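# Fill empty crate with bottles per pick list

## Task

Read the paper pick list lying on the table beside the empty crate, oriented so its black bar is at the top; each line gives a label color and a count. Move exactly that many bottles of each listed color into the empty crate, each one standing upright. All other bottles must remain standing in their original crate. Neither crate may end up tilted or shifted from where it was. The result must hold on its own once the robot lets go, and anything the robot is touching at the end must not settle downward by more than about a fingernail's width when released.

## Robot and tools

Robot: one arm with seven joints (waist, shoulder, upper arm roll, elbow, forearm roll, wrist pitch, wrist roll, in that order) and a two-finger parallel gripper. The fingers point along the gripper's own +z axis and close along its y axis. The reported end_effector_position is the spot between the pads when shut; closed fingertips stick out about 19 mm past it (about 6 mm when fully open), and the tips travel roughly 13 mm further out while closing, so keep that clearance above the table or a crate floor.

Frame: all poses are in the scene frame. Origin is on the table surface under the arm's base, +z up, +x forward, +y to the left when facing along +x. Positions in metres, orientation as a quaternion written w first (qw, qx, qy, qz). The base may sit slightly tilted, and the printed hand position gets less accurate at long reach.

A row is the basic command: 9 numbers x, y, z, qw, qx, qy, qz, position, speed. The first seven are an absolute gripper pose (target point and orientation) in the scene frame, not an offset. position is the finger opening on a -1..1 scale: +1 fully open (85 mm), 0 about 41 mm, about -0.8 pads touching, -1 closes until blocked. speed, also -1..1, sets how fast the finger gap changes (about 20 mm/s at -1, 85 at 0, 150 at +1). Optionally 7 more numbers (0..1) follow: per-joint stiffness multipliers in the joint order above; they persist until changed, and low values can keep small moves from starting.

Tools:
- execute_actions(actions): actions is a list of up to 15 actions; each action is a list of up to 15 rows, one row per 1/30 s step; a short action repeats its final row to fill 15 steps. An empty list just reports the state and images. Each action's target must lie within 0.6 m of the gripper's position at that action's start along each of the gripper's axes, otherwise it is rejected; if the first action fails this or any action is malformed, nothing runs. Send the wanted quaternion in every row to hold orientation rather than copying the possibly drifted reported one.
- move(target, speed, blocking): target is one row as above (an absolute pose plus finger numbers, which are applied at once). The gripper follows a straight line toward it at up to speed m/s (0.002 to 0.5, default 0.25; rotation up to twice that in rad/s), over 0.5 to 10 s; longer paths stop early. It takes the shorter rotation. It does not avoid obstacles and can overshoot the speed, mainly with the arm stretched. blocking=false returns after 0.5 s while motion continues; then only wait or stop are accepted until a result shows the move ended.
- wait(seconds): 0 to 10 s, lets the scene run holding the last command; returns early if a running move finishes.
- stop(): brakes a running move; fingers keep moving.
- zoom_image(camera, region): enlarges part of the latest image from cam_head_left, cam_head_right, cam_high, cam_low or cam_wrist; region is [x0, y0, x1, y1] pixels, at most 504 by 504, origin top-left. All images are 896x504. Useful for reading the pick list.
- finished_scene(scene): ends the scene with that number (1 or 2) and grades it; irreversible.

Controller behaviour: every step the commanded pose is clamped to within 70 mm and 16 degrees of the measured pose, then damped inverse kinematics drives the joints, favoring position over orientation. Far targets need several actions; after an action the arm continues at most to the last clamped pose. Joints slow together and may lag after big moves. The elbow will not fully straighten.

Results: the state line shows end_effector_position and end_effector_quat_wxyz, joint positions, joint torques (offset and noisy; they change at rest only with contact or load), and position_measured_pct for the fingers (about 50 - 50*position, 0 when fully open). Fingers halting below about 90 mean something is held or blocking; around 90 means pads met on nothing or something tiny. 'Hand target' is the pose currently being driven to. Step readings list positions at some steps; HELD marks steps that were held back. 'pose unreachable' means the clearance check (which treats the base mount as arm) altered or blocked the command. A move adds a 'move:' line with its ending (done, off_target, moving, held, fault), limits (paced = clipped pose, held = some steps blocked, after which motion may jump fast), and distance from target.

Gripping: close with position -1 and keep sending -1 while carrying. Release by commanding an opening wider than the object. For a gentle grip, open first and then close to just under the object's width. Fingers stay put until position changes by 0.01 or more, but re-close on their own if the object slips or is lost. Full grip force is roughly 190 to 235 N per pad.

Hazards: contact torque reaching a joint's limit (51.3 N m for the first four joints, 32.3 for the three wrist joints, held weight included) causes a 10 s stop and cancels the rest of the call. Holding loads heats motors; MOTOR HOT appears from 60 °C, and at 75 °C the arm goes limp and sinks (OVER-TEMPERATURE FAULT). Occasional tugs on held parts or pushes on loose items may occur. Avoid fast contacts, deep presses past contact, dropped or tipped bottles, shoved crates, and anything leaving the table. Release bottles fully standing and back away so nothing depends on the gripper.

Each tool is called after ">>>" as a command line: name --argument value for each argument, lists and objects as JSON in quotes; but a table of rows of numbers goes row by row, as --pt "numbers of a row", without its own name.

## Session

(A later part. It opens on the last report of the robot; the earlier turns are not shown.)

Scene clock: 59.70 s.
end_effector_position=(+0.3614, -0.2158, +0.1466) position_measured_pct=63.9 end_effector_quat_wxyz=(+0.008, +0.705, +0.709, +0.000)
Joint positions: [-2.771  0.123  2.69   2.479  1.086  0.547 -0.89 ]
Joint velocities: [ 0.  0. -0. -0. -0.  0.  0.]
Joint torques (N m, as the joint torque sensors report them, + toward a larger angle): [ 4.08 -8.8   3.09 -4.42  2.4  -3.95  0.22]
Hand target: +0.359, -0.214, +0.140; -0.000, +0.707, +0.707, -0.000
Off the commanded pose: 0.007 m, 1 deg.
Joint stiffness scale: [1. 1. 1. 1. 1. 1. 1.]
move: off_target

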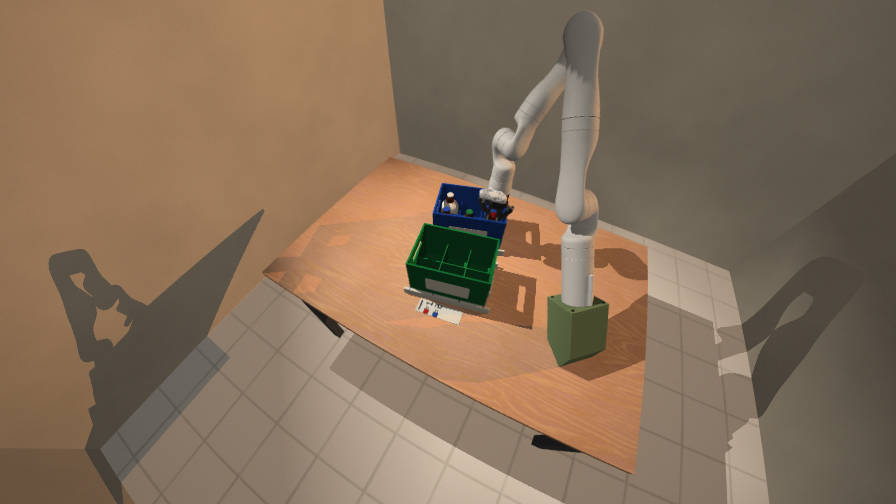

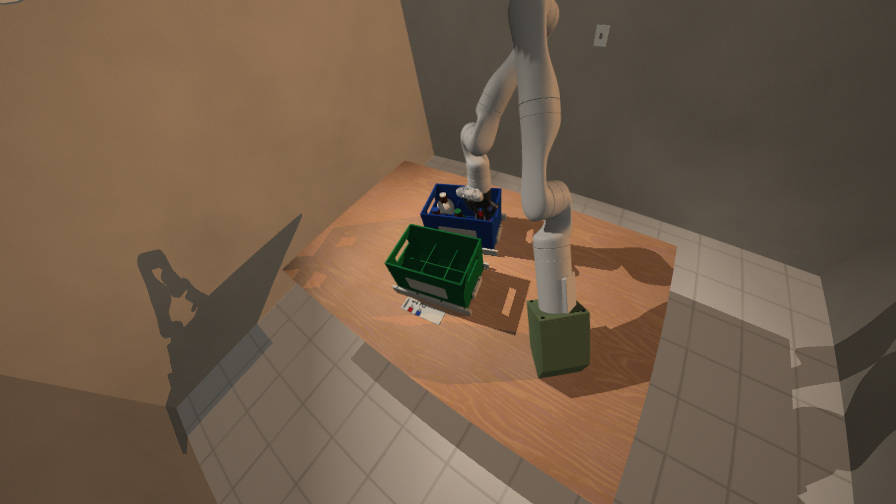

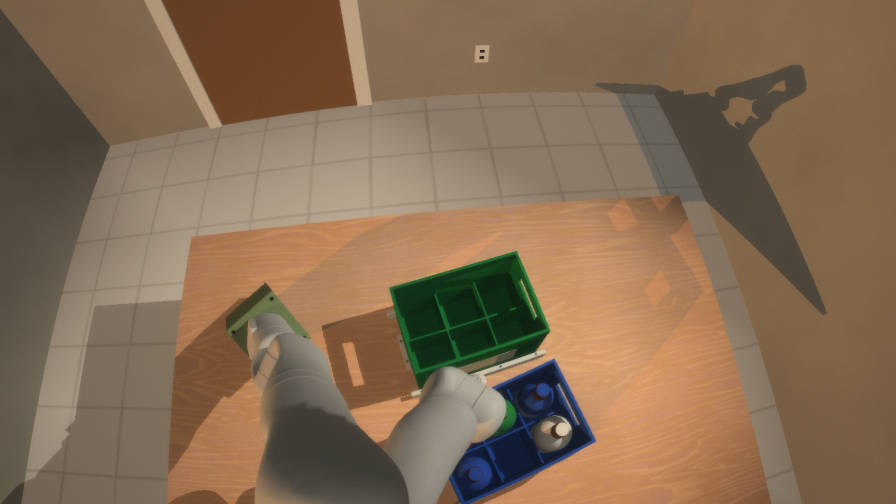

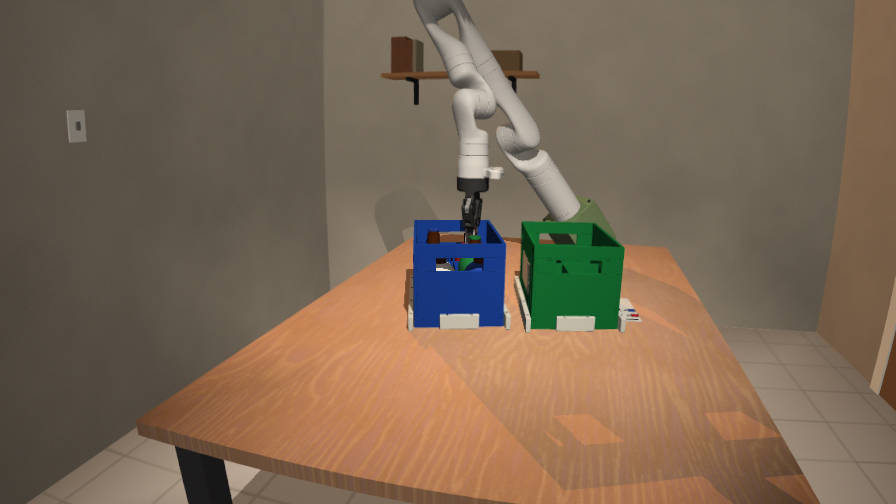

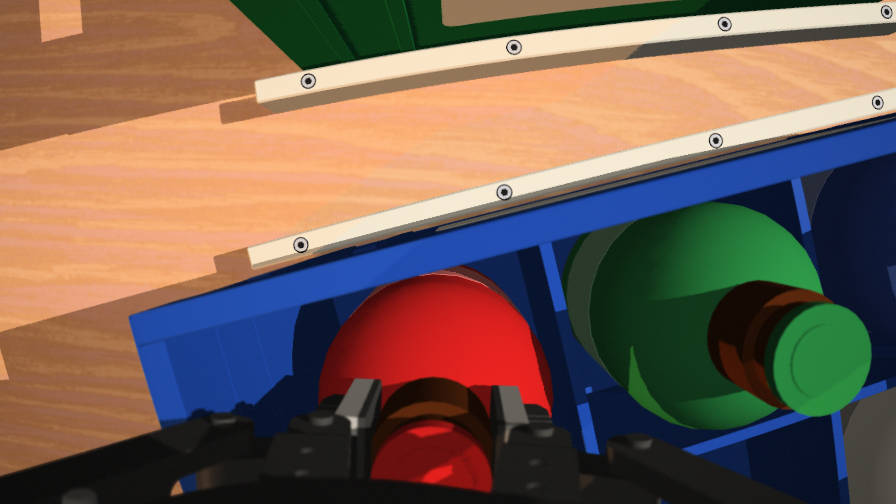

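>>> move --target '[0.359,-0.214,0.37,0,0.707,0.707,0,-1,0]' --speed 0.15

>>> move --target '[0.426,-0.021,0.37,0,0.707,0.707,0,-1,0]' --speed 0.15

Scene clock: 78.17 s.
end_effector_position=(+0.3573, -0.2141, +0.3680) position_measured_pct=64.3 end_effector_quat_wxyz=(-0.001, +0.710, +0.704, -0.002)
Joint positions: [-3.005  0.577  2.646  2.063  0.373  1.295 -0.301]
Joint velocities: [-0.015 -0.    -0.001 -0.002 -0.001  0.005  0.   ]
Joint torques (N m, as the joint torque sensors report them, + toward a larger angle): [-1.51  8.61 -3.11 -8.9  -0.29  0.06  0.18]
Hand target: +0.358, -0.213, +0.371; -0.001, +0.707, +0.707, +0.000
Off the commanded pose: 0.003 m, 1 deg.
Joint stiffness scale: [1. 1. 1. 1. 1. 1. 1.]
move: done

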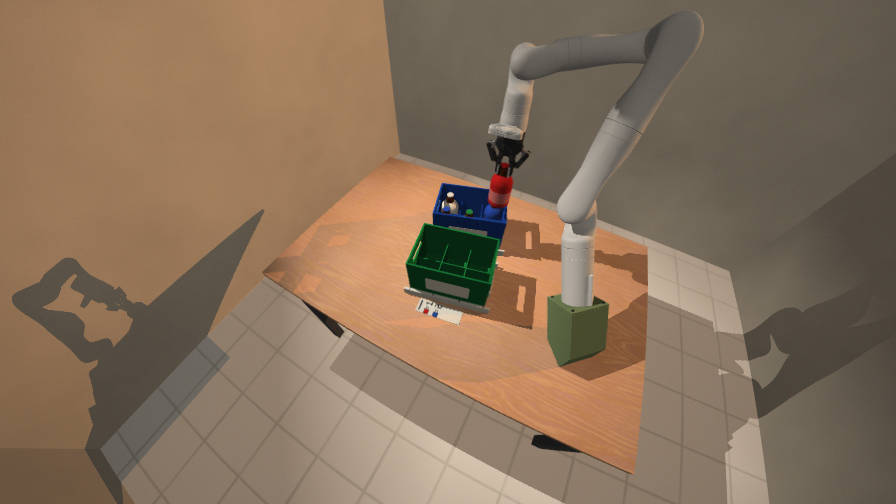

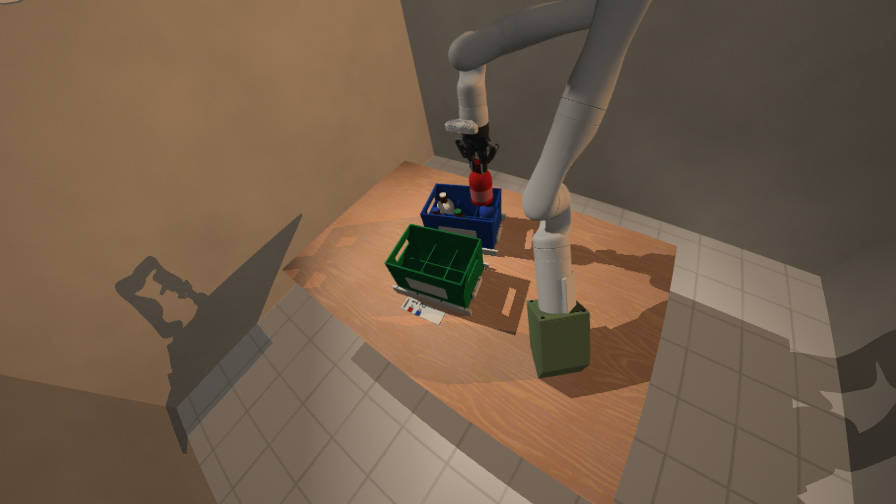

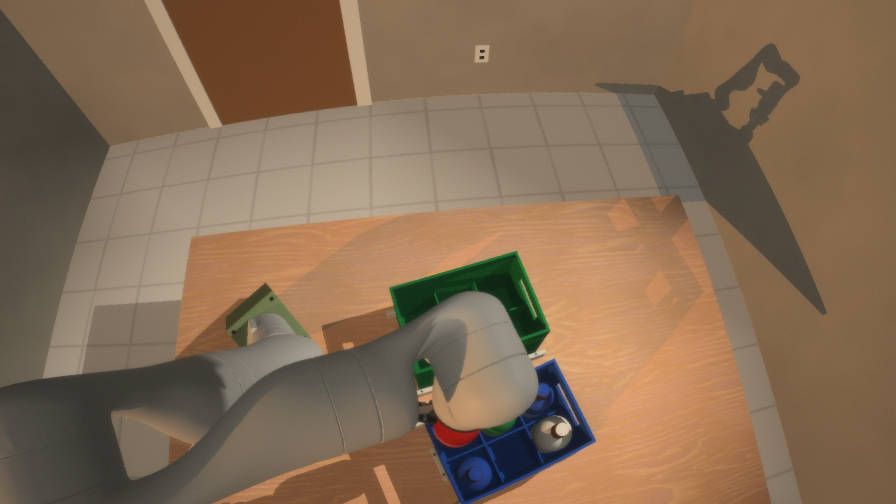

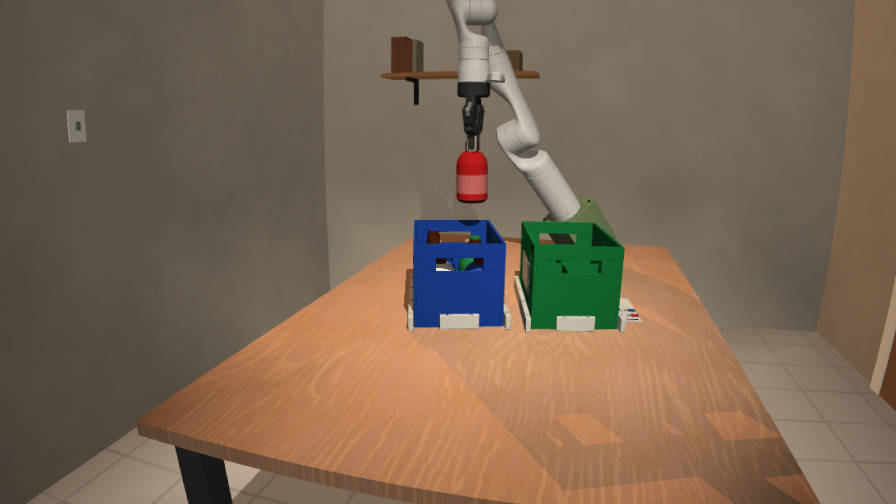

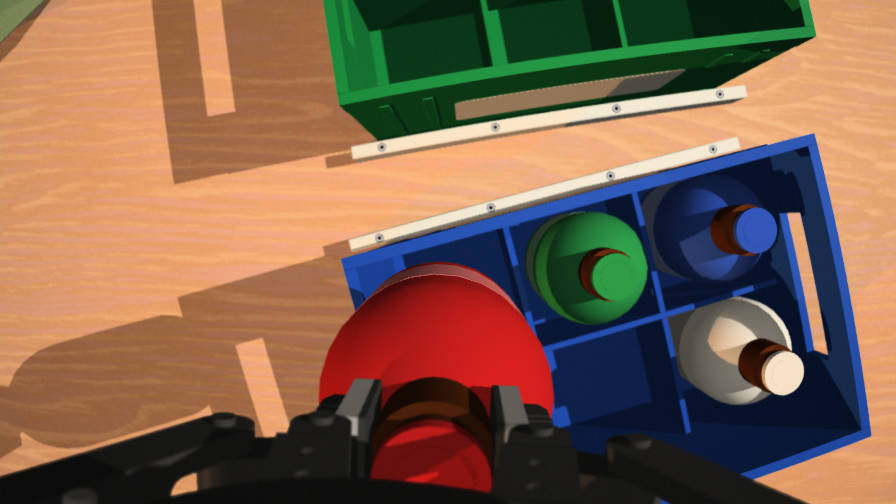

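Scene clock: 80.20 s.
end_effector_position=(+0.4263, -0.0201, +0.3684) position_measured_pct=64.3 end_effector_quat_wxyz=(+0.000, +0.706, +0.709, +0.002)
Joint positions: [-2.3    0.362  1.474  1.889  0.354  1.27  -0.847]
Joint velocities: [ 0.013  0.    -0.005 -0.001 -0.001  0.001  0.   ]
Joint torques (N m, as the joint torque sensors report them, + toward a larger angle): [-7.5   6.3  -3.16 -9.13 -0.37  0.18  0.07]
Hand target: +0.426, -0.020, +0.369; +0.000, +0.707, +0.708, -0.000
Off the commanded pose: 0.002 m, 0 deg.
Joint stiffness scale: [1. 1. 1. 1. 1. 1. 1.]
move: done

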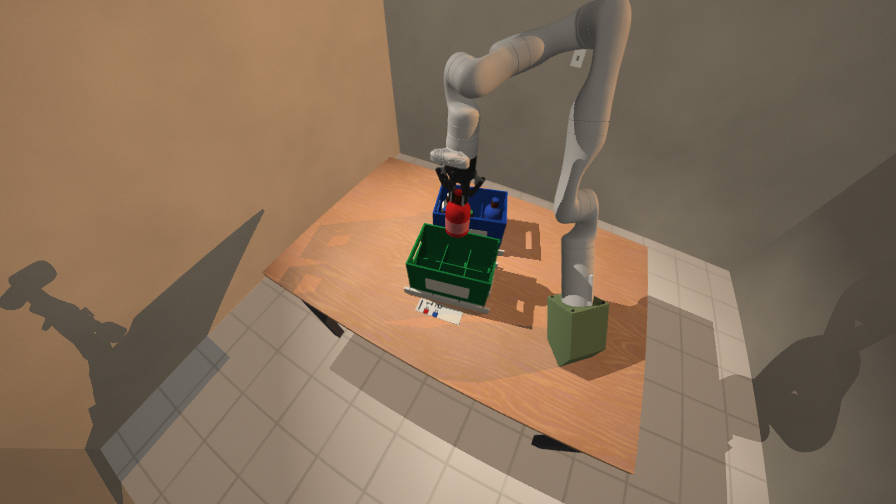

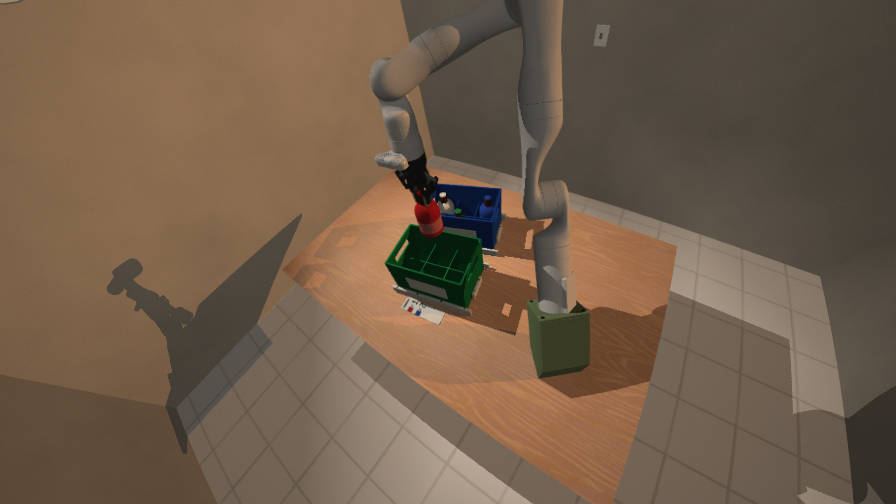

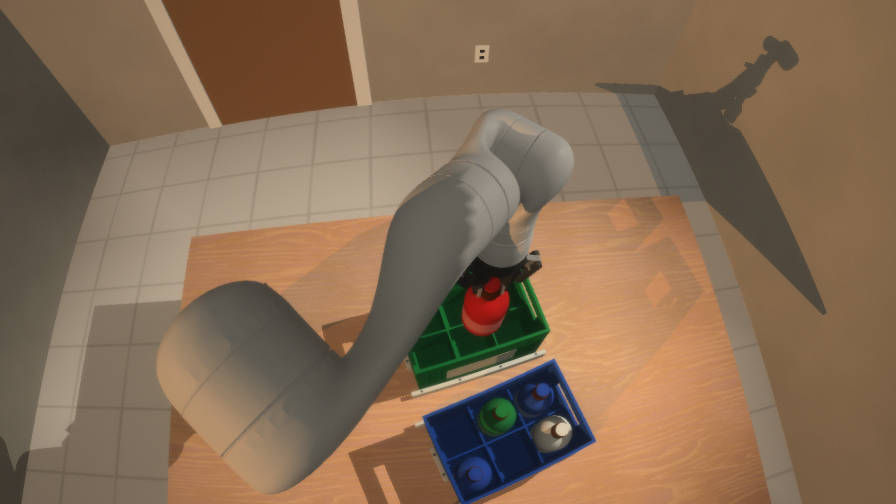

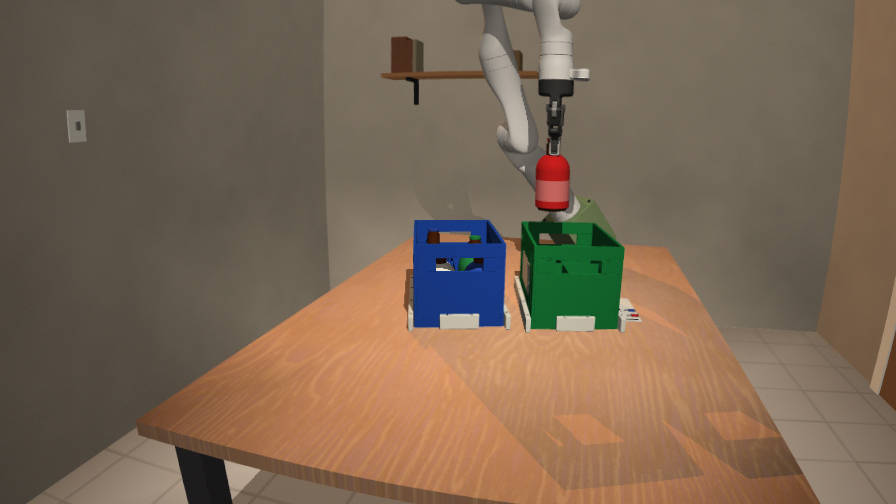

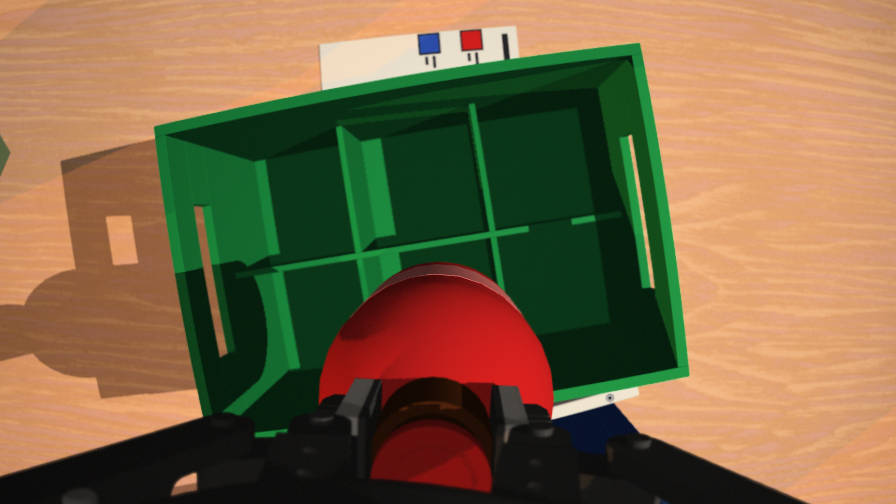

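>>> move --target '[0.426,-0.004,0.25,0,0.707,0.707,0,-1,0]' --speed 0.08

>>> move --target '[0.426,-0.004,0.152,0,0.707,0.707,0,-1,0]' --speed 0.04

Scene clock: 89.00 s.
end_effector_position=(+0.4270, -0.0032, +0.2514) position_measured_pct=64.3 end_effector_quat_wxyz=(-0.001, +0.709, +0.706, +0.001)
Joint positions: [-1.888  0.472  1.233  2.098  0.338  0.85  -0.842]
Joint velocities: [ 0.015 -0.001 -0.009 -0.     0.    -0.    -0.   ]
Joint torques (N m, as the joint torque sensors report them, + toward a larger angle): [-8.35  0.59 -2.17 -7.11 -0.29  0.18  0.15]
Hand target: +0.426, -0.004, +0.249; -0.000, +0.707, +0.708, -0.001
Off the commanded pose: 0.002 m, 0 deg.
Joint stiffness scale: [1. 1. 1. 1. 1. 1. 1.]
move: done

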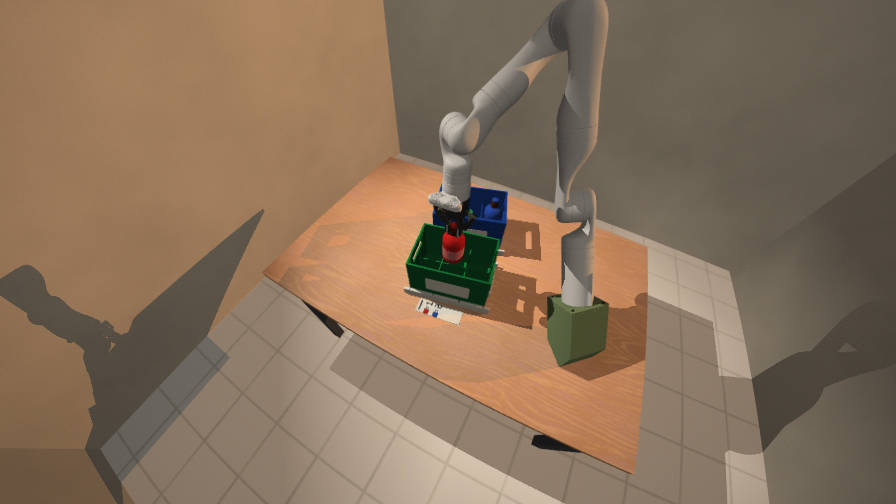

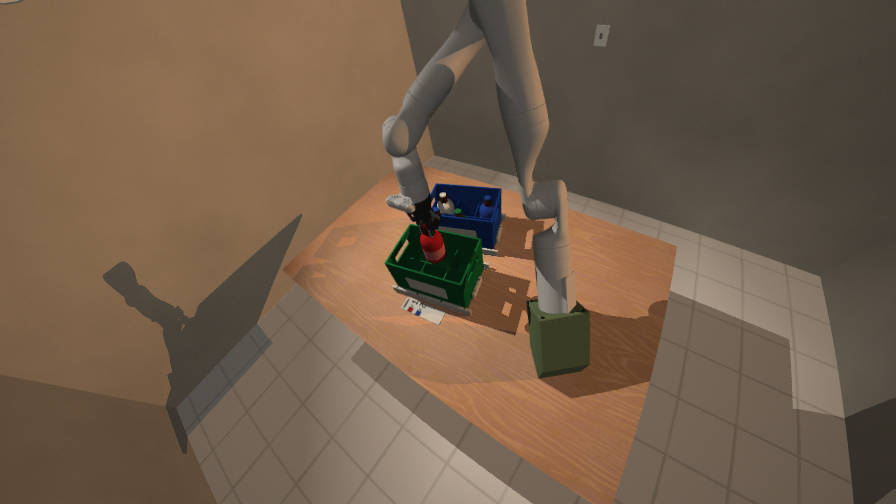

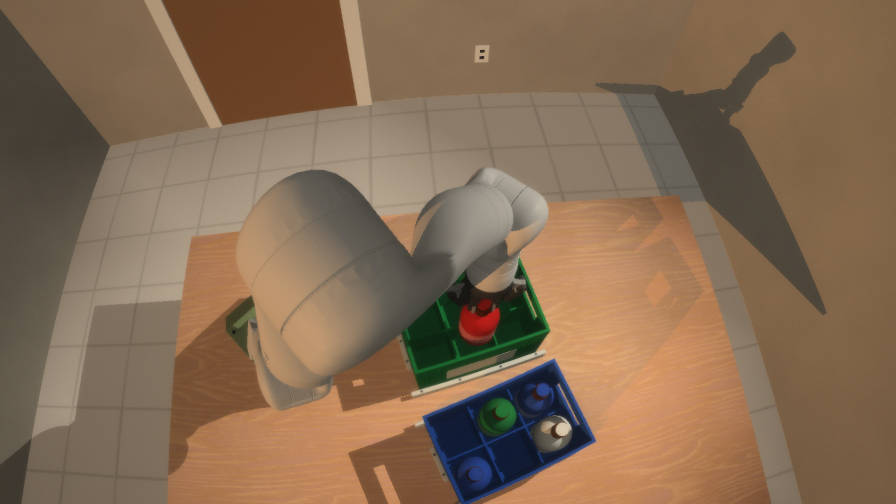

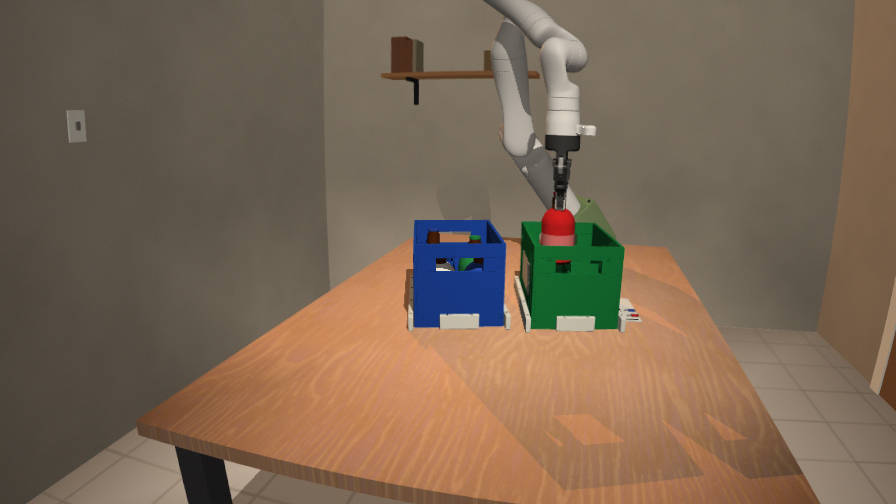

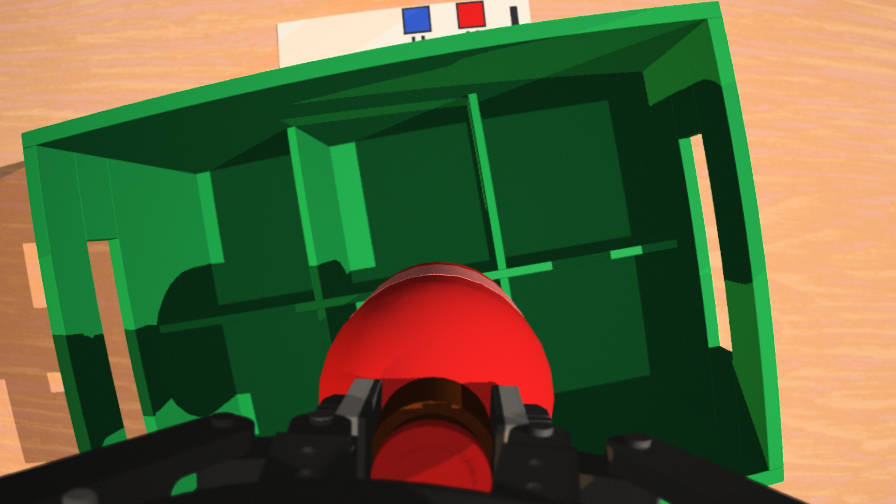

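Scene clock: 100.60 s.
end_effector_position=(+0.4260, +0.0237, +0.2324) position_measured_pct=64.3 end_effector_quat_wxyz=(-0.007, +0.686, +0.727, +0.018)
Joint positions: [-1.789  0.499  1.107  2.121  0.35   0.751 -0.843]
Joint velocities: [-0.     0.     0.002  0.    -0.001  0.    -0.   ]
Joint torques (N m, as the joint torque sensors report them, + toward a larger angle): [-1.03  1.41  0.88 -1.27  0.63 -0.42  0.11]
Hand target: +0.427, +0.019, +0.229; -0.004, +0.688, +0.725, +0.016
Off the commanded pose: 0.085 m, 4 deg.
Joint stiffness scale: [1. 1. 1. 1. 1. 1. 1.]
TORQUE FAULT: the external load on joint 1 (waist) reached its load limit, and the arm stopped for 10 seconds. That time counts as 20 of the actions that you can send in this scene. The arm's remaining commands of this call were not run. The gripper holds where it stopped, with its grip as last carried out, and the arm accepts commands again: back off and push less far. The arm stops again, at the same cost, whenever a joint's load reaches its limit.
move: fault

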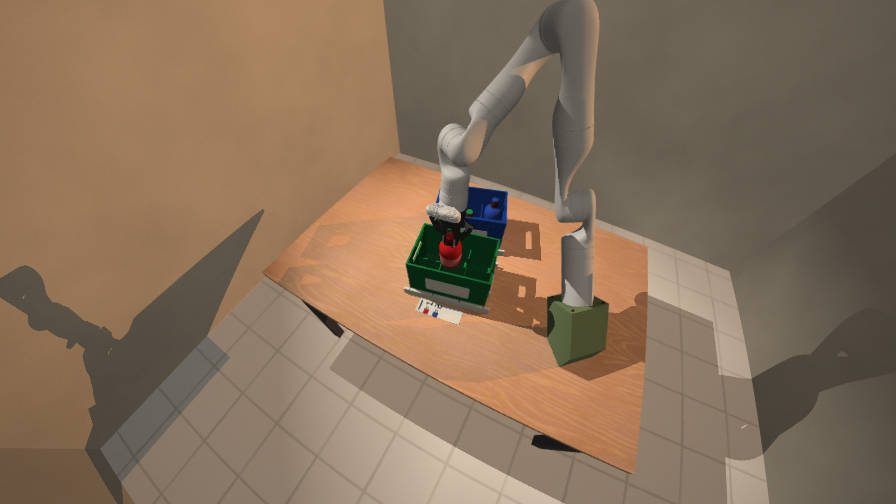

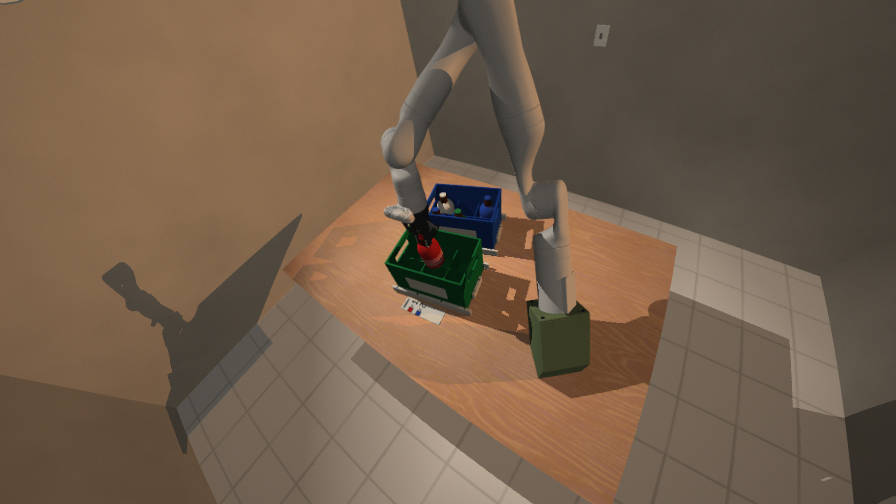

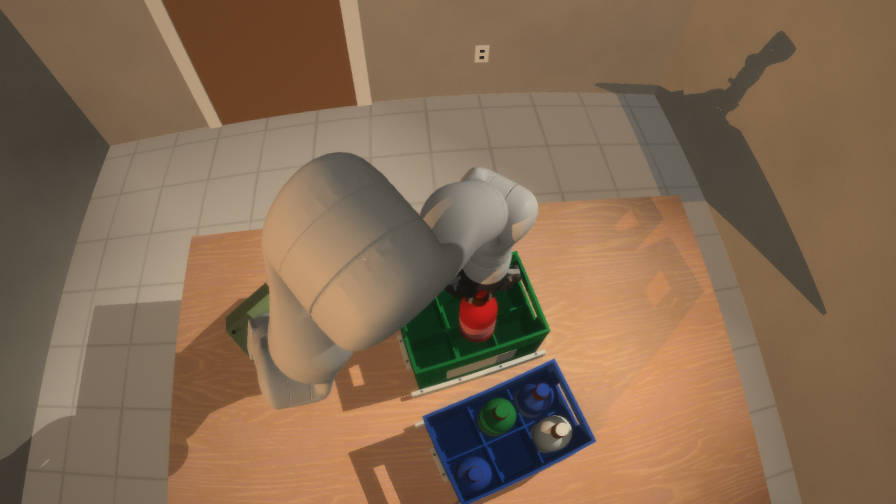

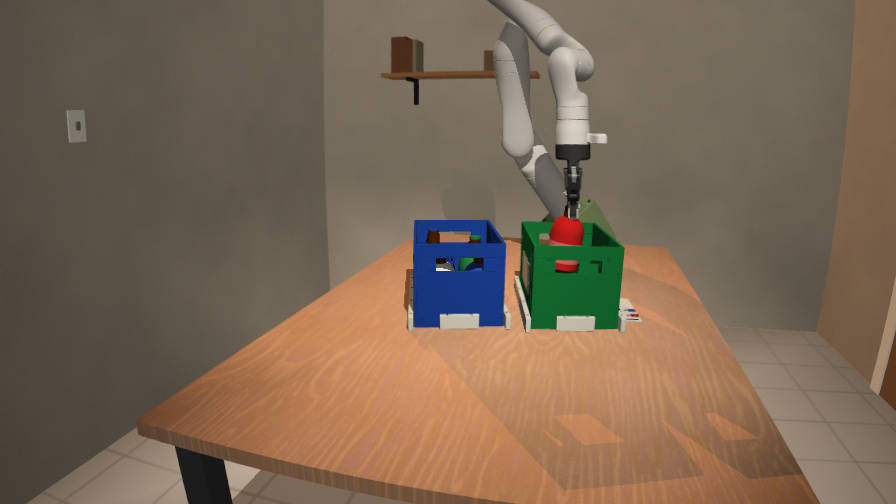

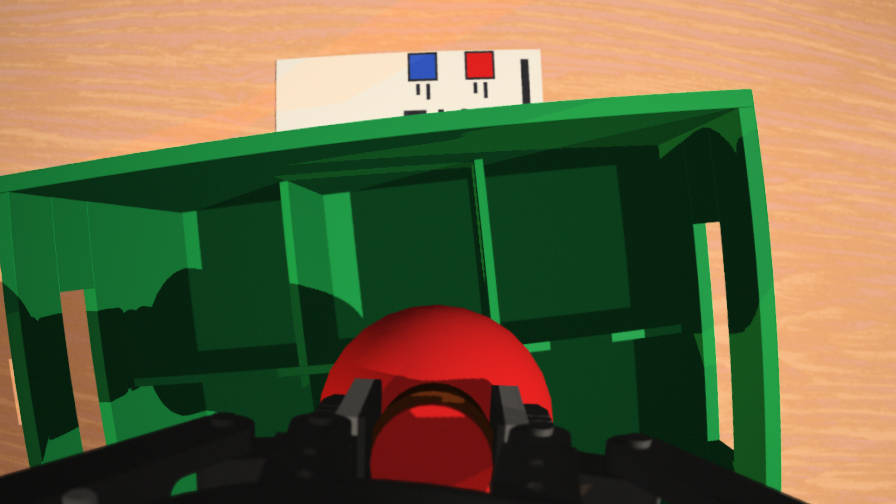

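>>> move --target '[0.426,0.0,0.265,0,0.707,0.707,0,-1,0]' --speed 0.04

>>> move --target '[0.426,-0.018,0.26,0,0.707,0.707,0,-1,0]' --speed 0.04

Scene clock: 108.53 s.
end_effector_position=(+0.4256, -0.0011, +0.2632) position_measured_pct=64.3 end_effector_quat_wxyz=(+0.001, +0.704, +0.710, -0.001)
Joint positions: [-1.92   0.458  1.229  2.079  0.35   0.899 -0.855]
Joint velocities: [-0.014 -0.     0.011  0.     0.001  0.    -0.   ]
Joint torques (N m, as the joint torque sensors report them, + toward a larger angle): [-8.09  1.17 -2.23 -7.35 -0.35  0.23  0.16]
Hand target: +0.426, -0.000, +0.265; +0.000, +0.707, +0.707, +0.000
Off the commanded pose: 0.002 m, 1 deg.
Joint stiffness scale: [1. 1. 1. 1. 1. 1. 1.]
move: done

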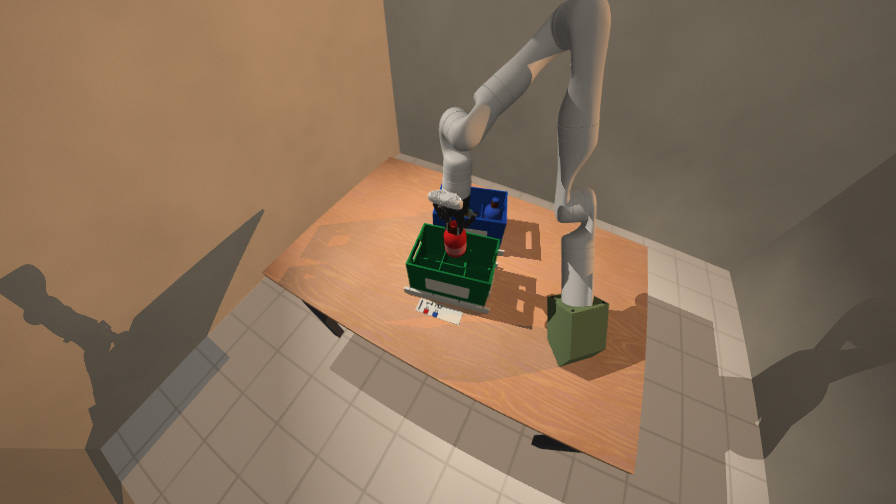

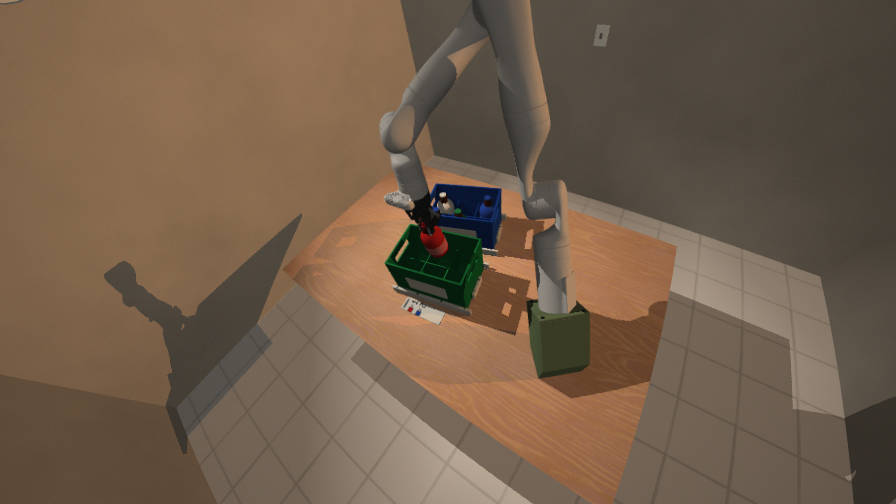

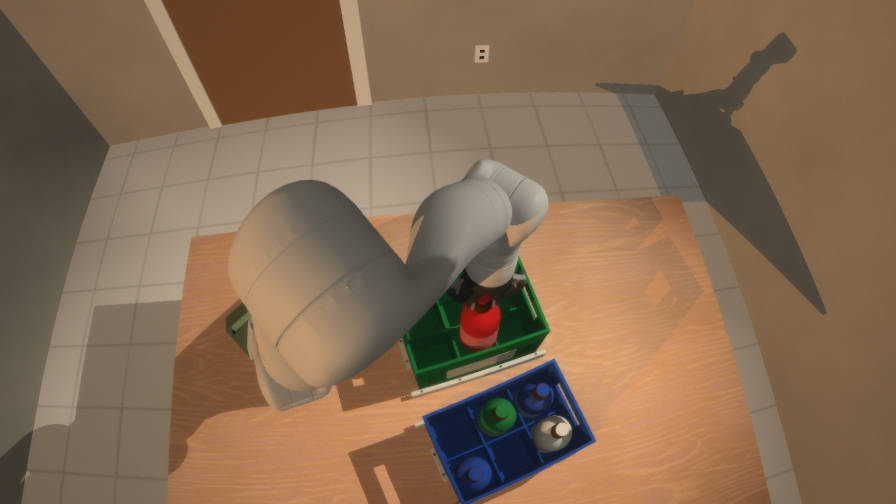

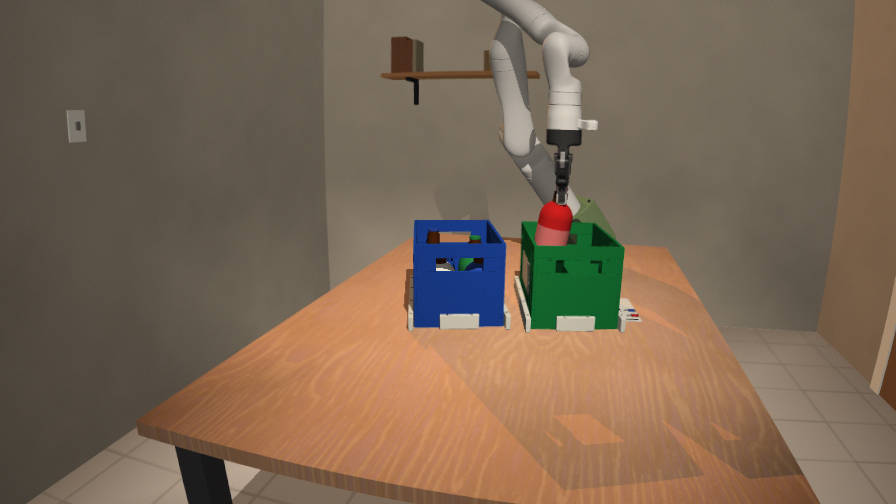

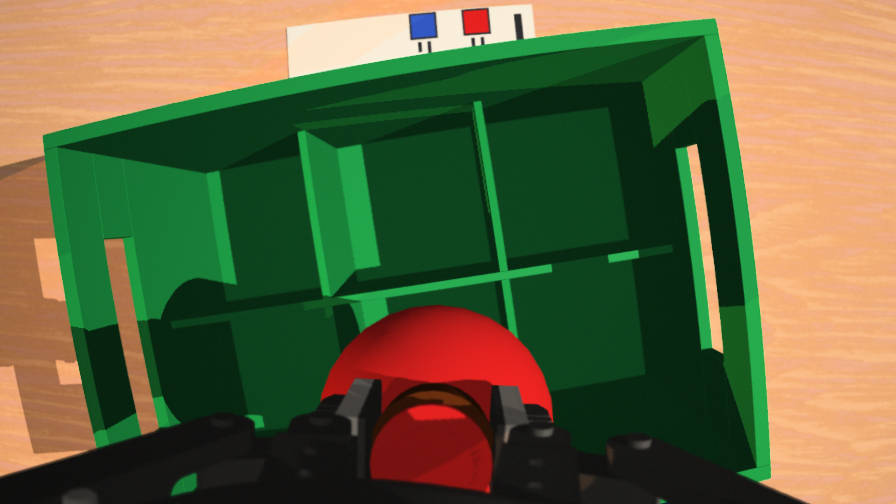

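Scene clock: 109.23 s.
end_effector_position=(+0.4271, -0.0133, +0.2617) position_measured_pct=64.3 end_effector_quat_wxyz=(-0.003, +0.710, +0.704, +0.003)
Joint positions: [-1.945  0.425  1.276  2.095  0.369  0.891 -0.855]
Joint velocities: [-0.015 -0.007  0.015  0.004 -0.    -0.002 -0.   ]
Joint torques (N m, as the joint torque sensors report them, + toward a larger angle): [-5.85  3.4  -0.39 -5.71  1.07  2.02  0.08]
Hand target: +0.426, -0.018, +0.260; +0.000, +0.707, +0.707, -0.000
Off the commanded pose: 0.005 m, 1 deg.
Joint stiffness scale: [1. 1. 1. 1. 1. 1. 1.]
move: off_target

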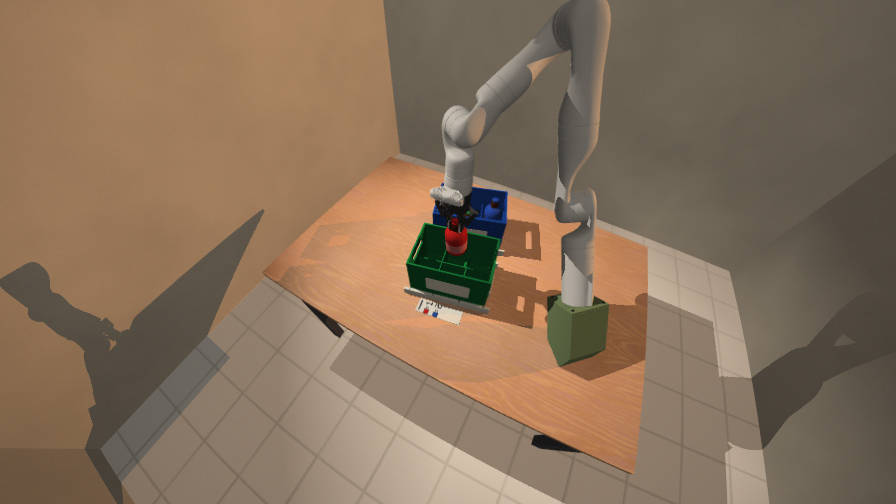

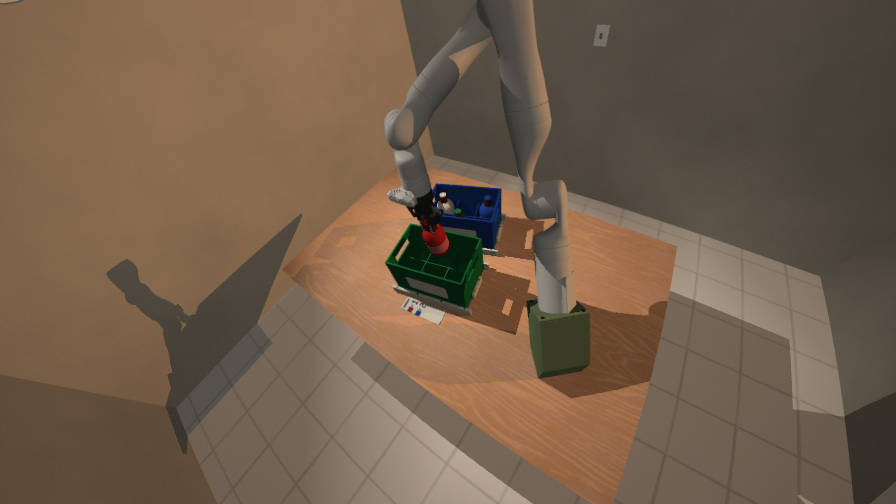

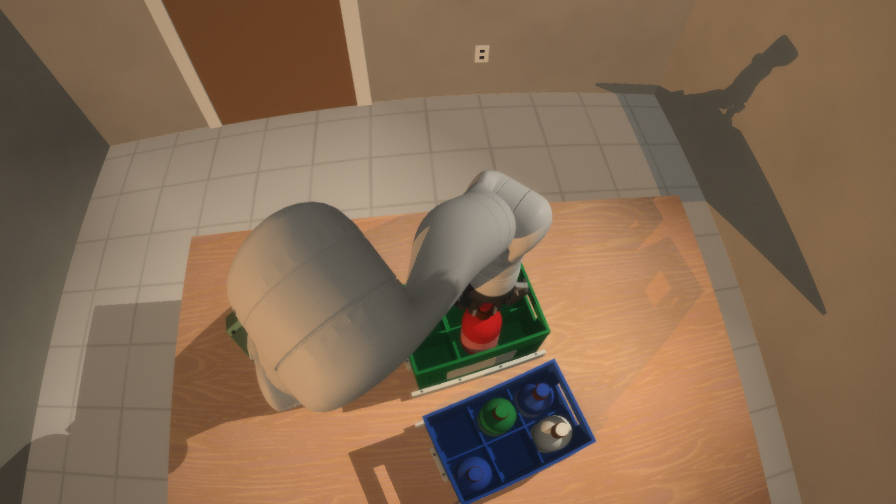

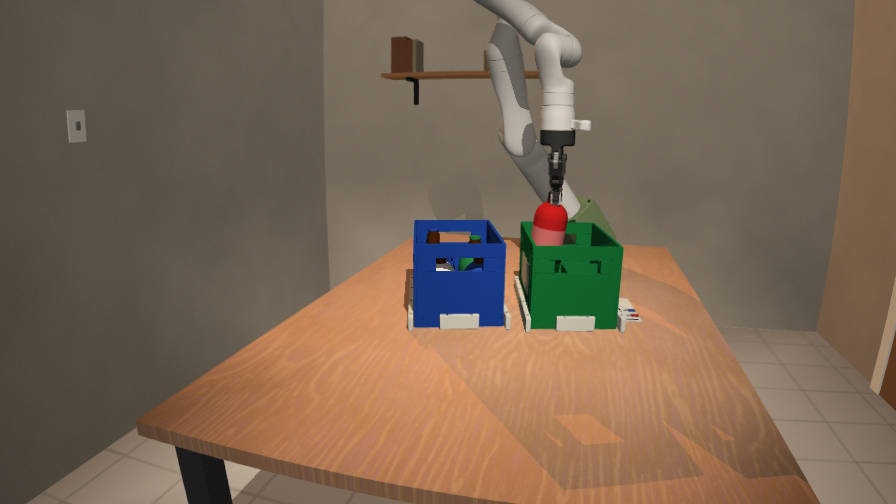

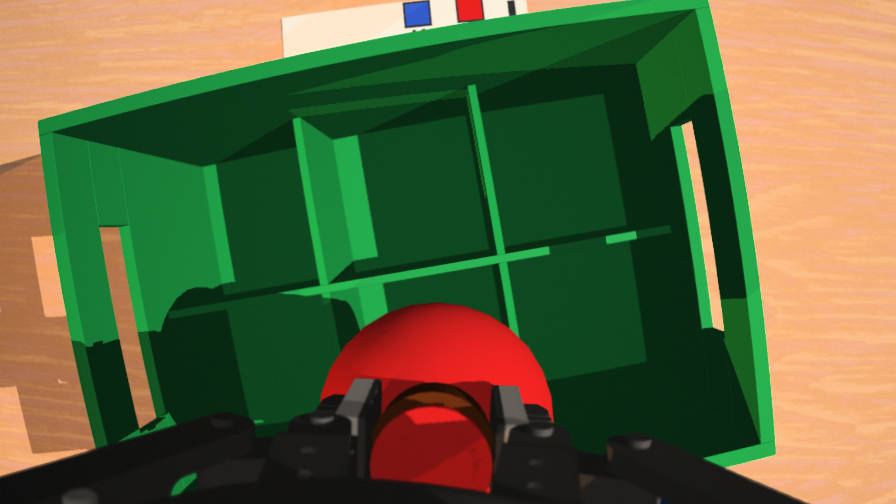

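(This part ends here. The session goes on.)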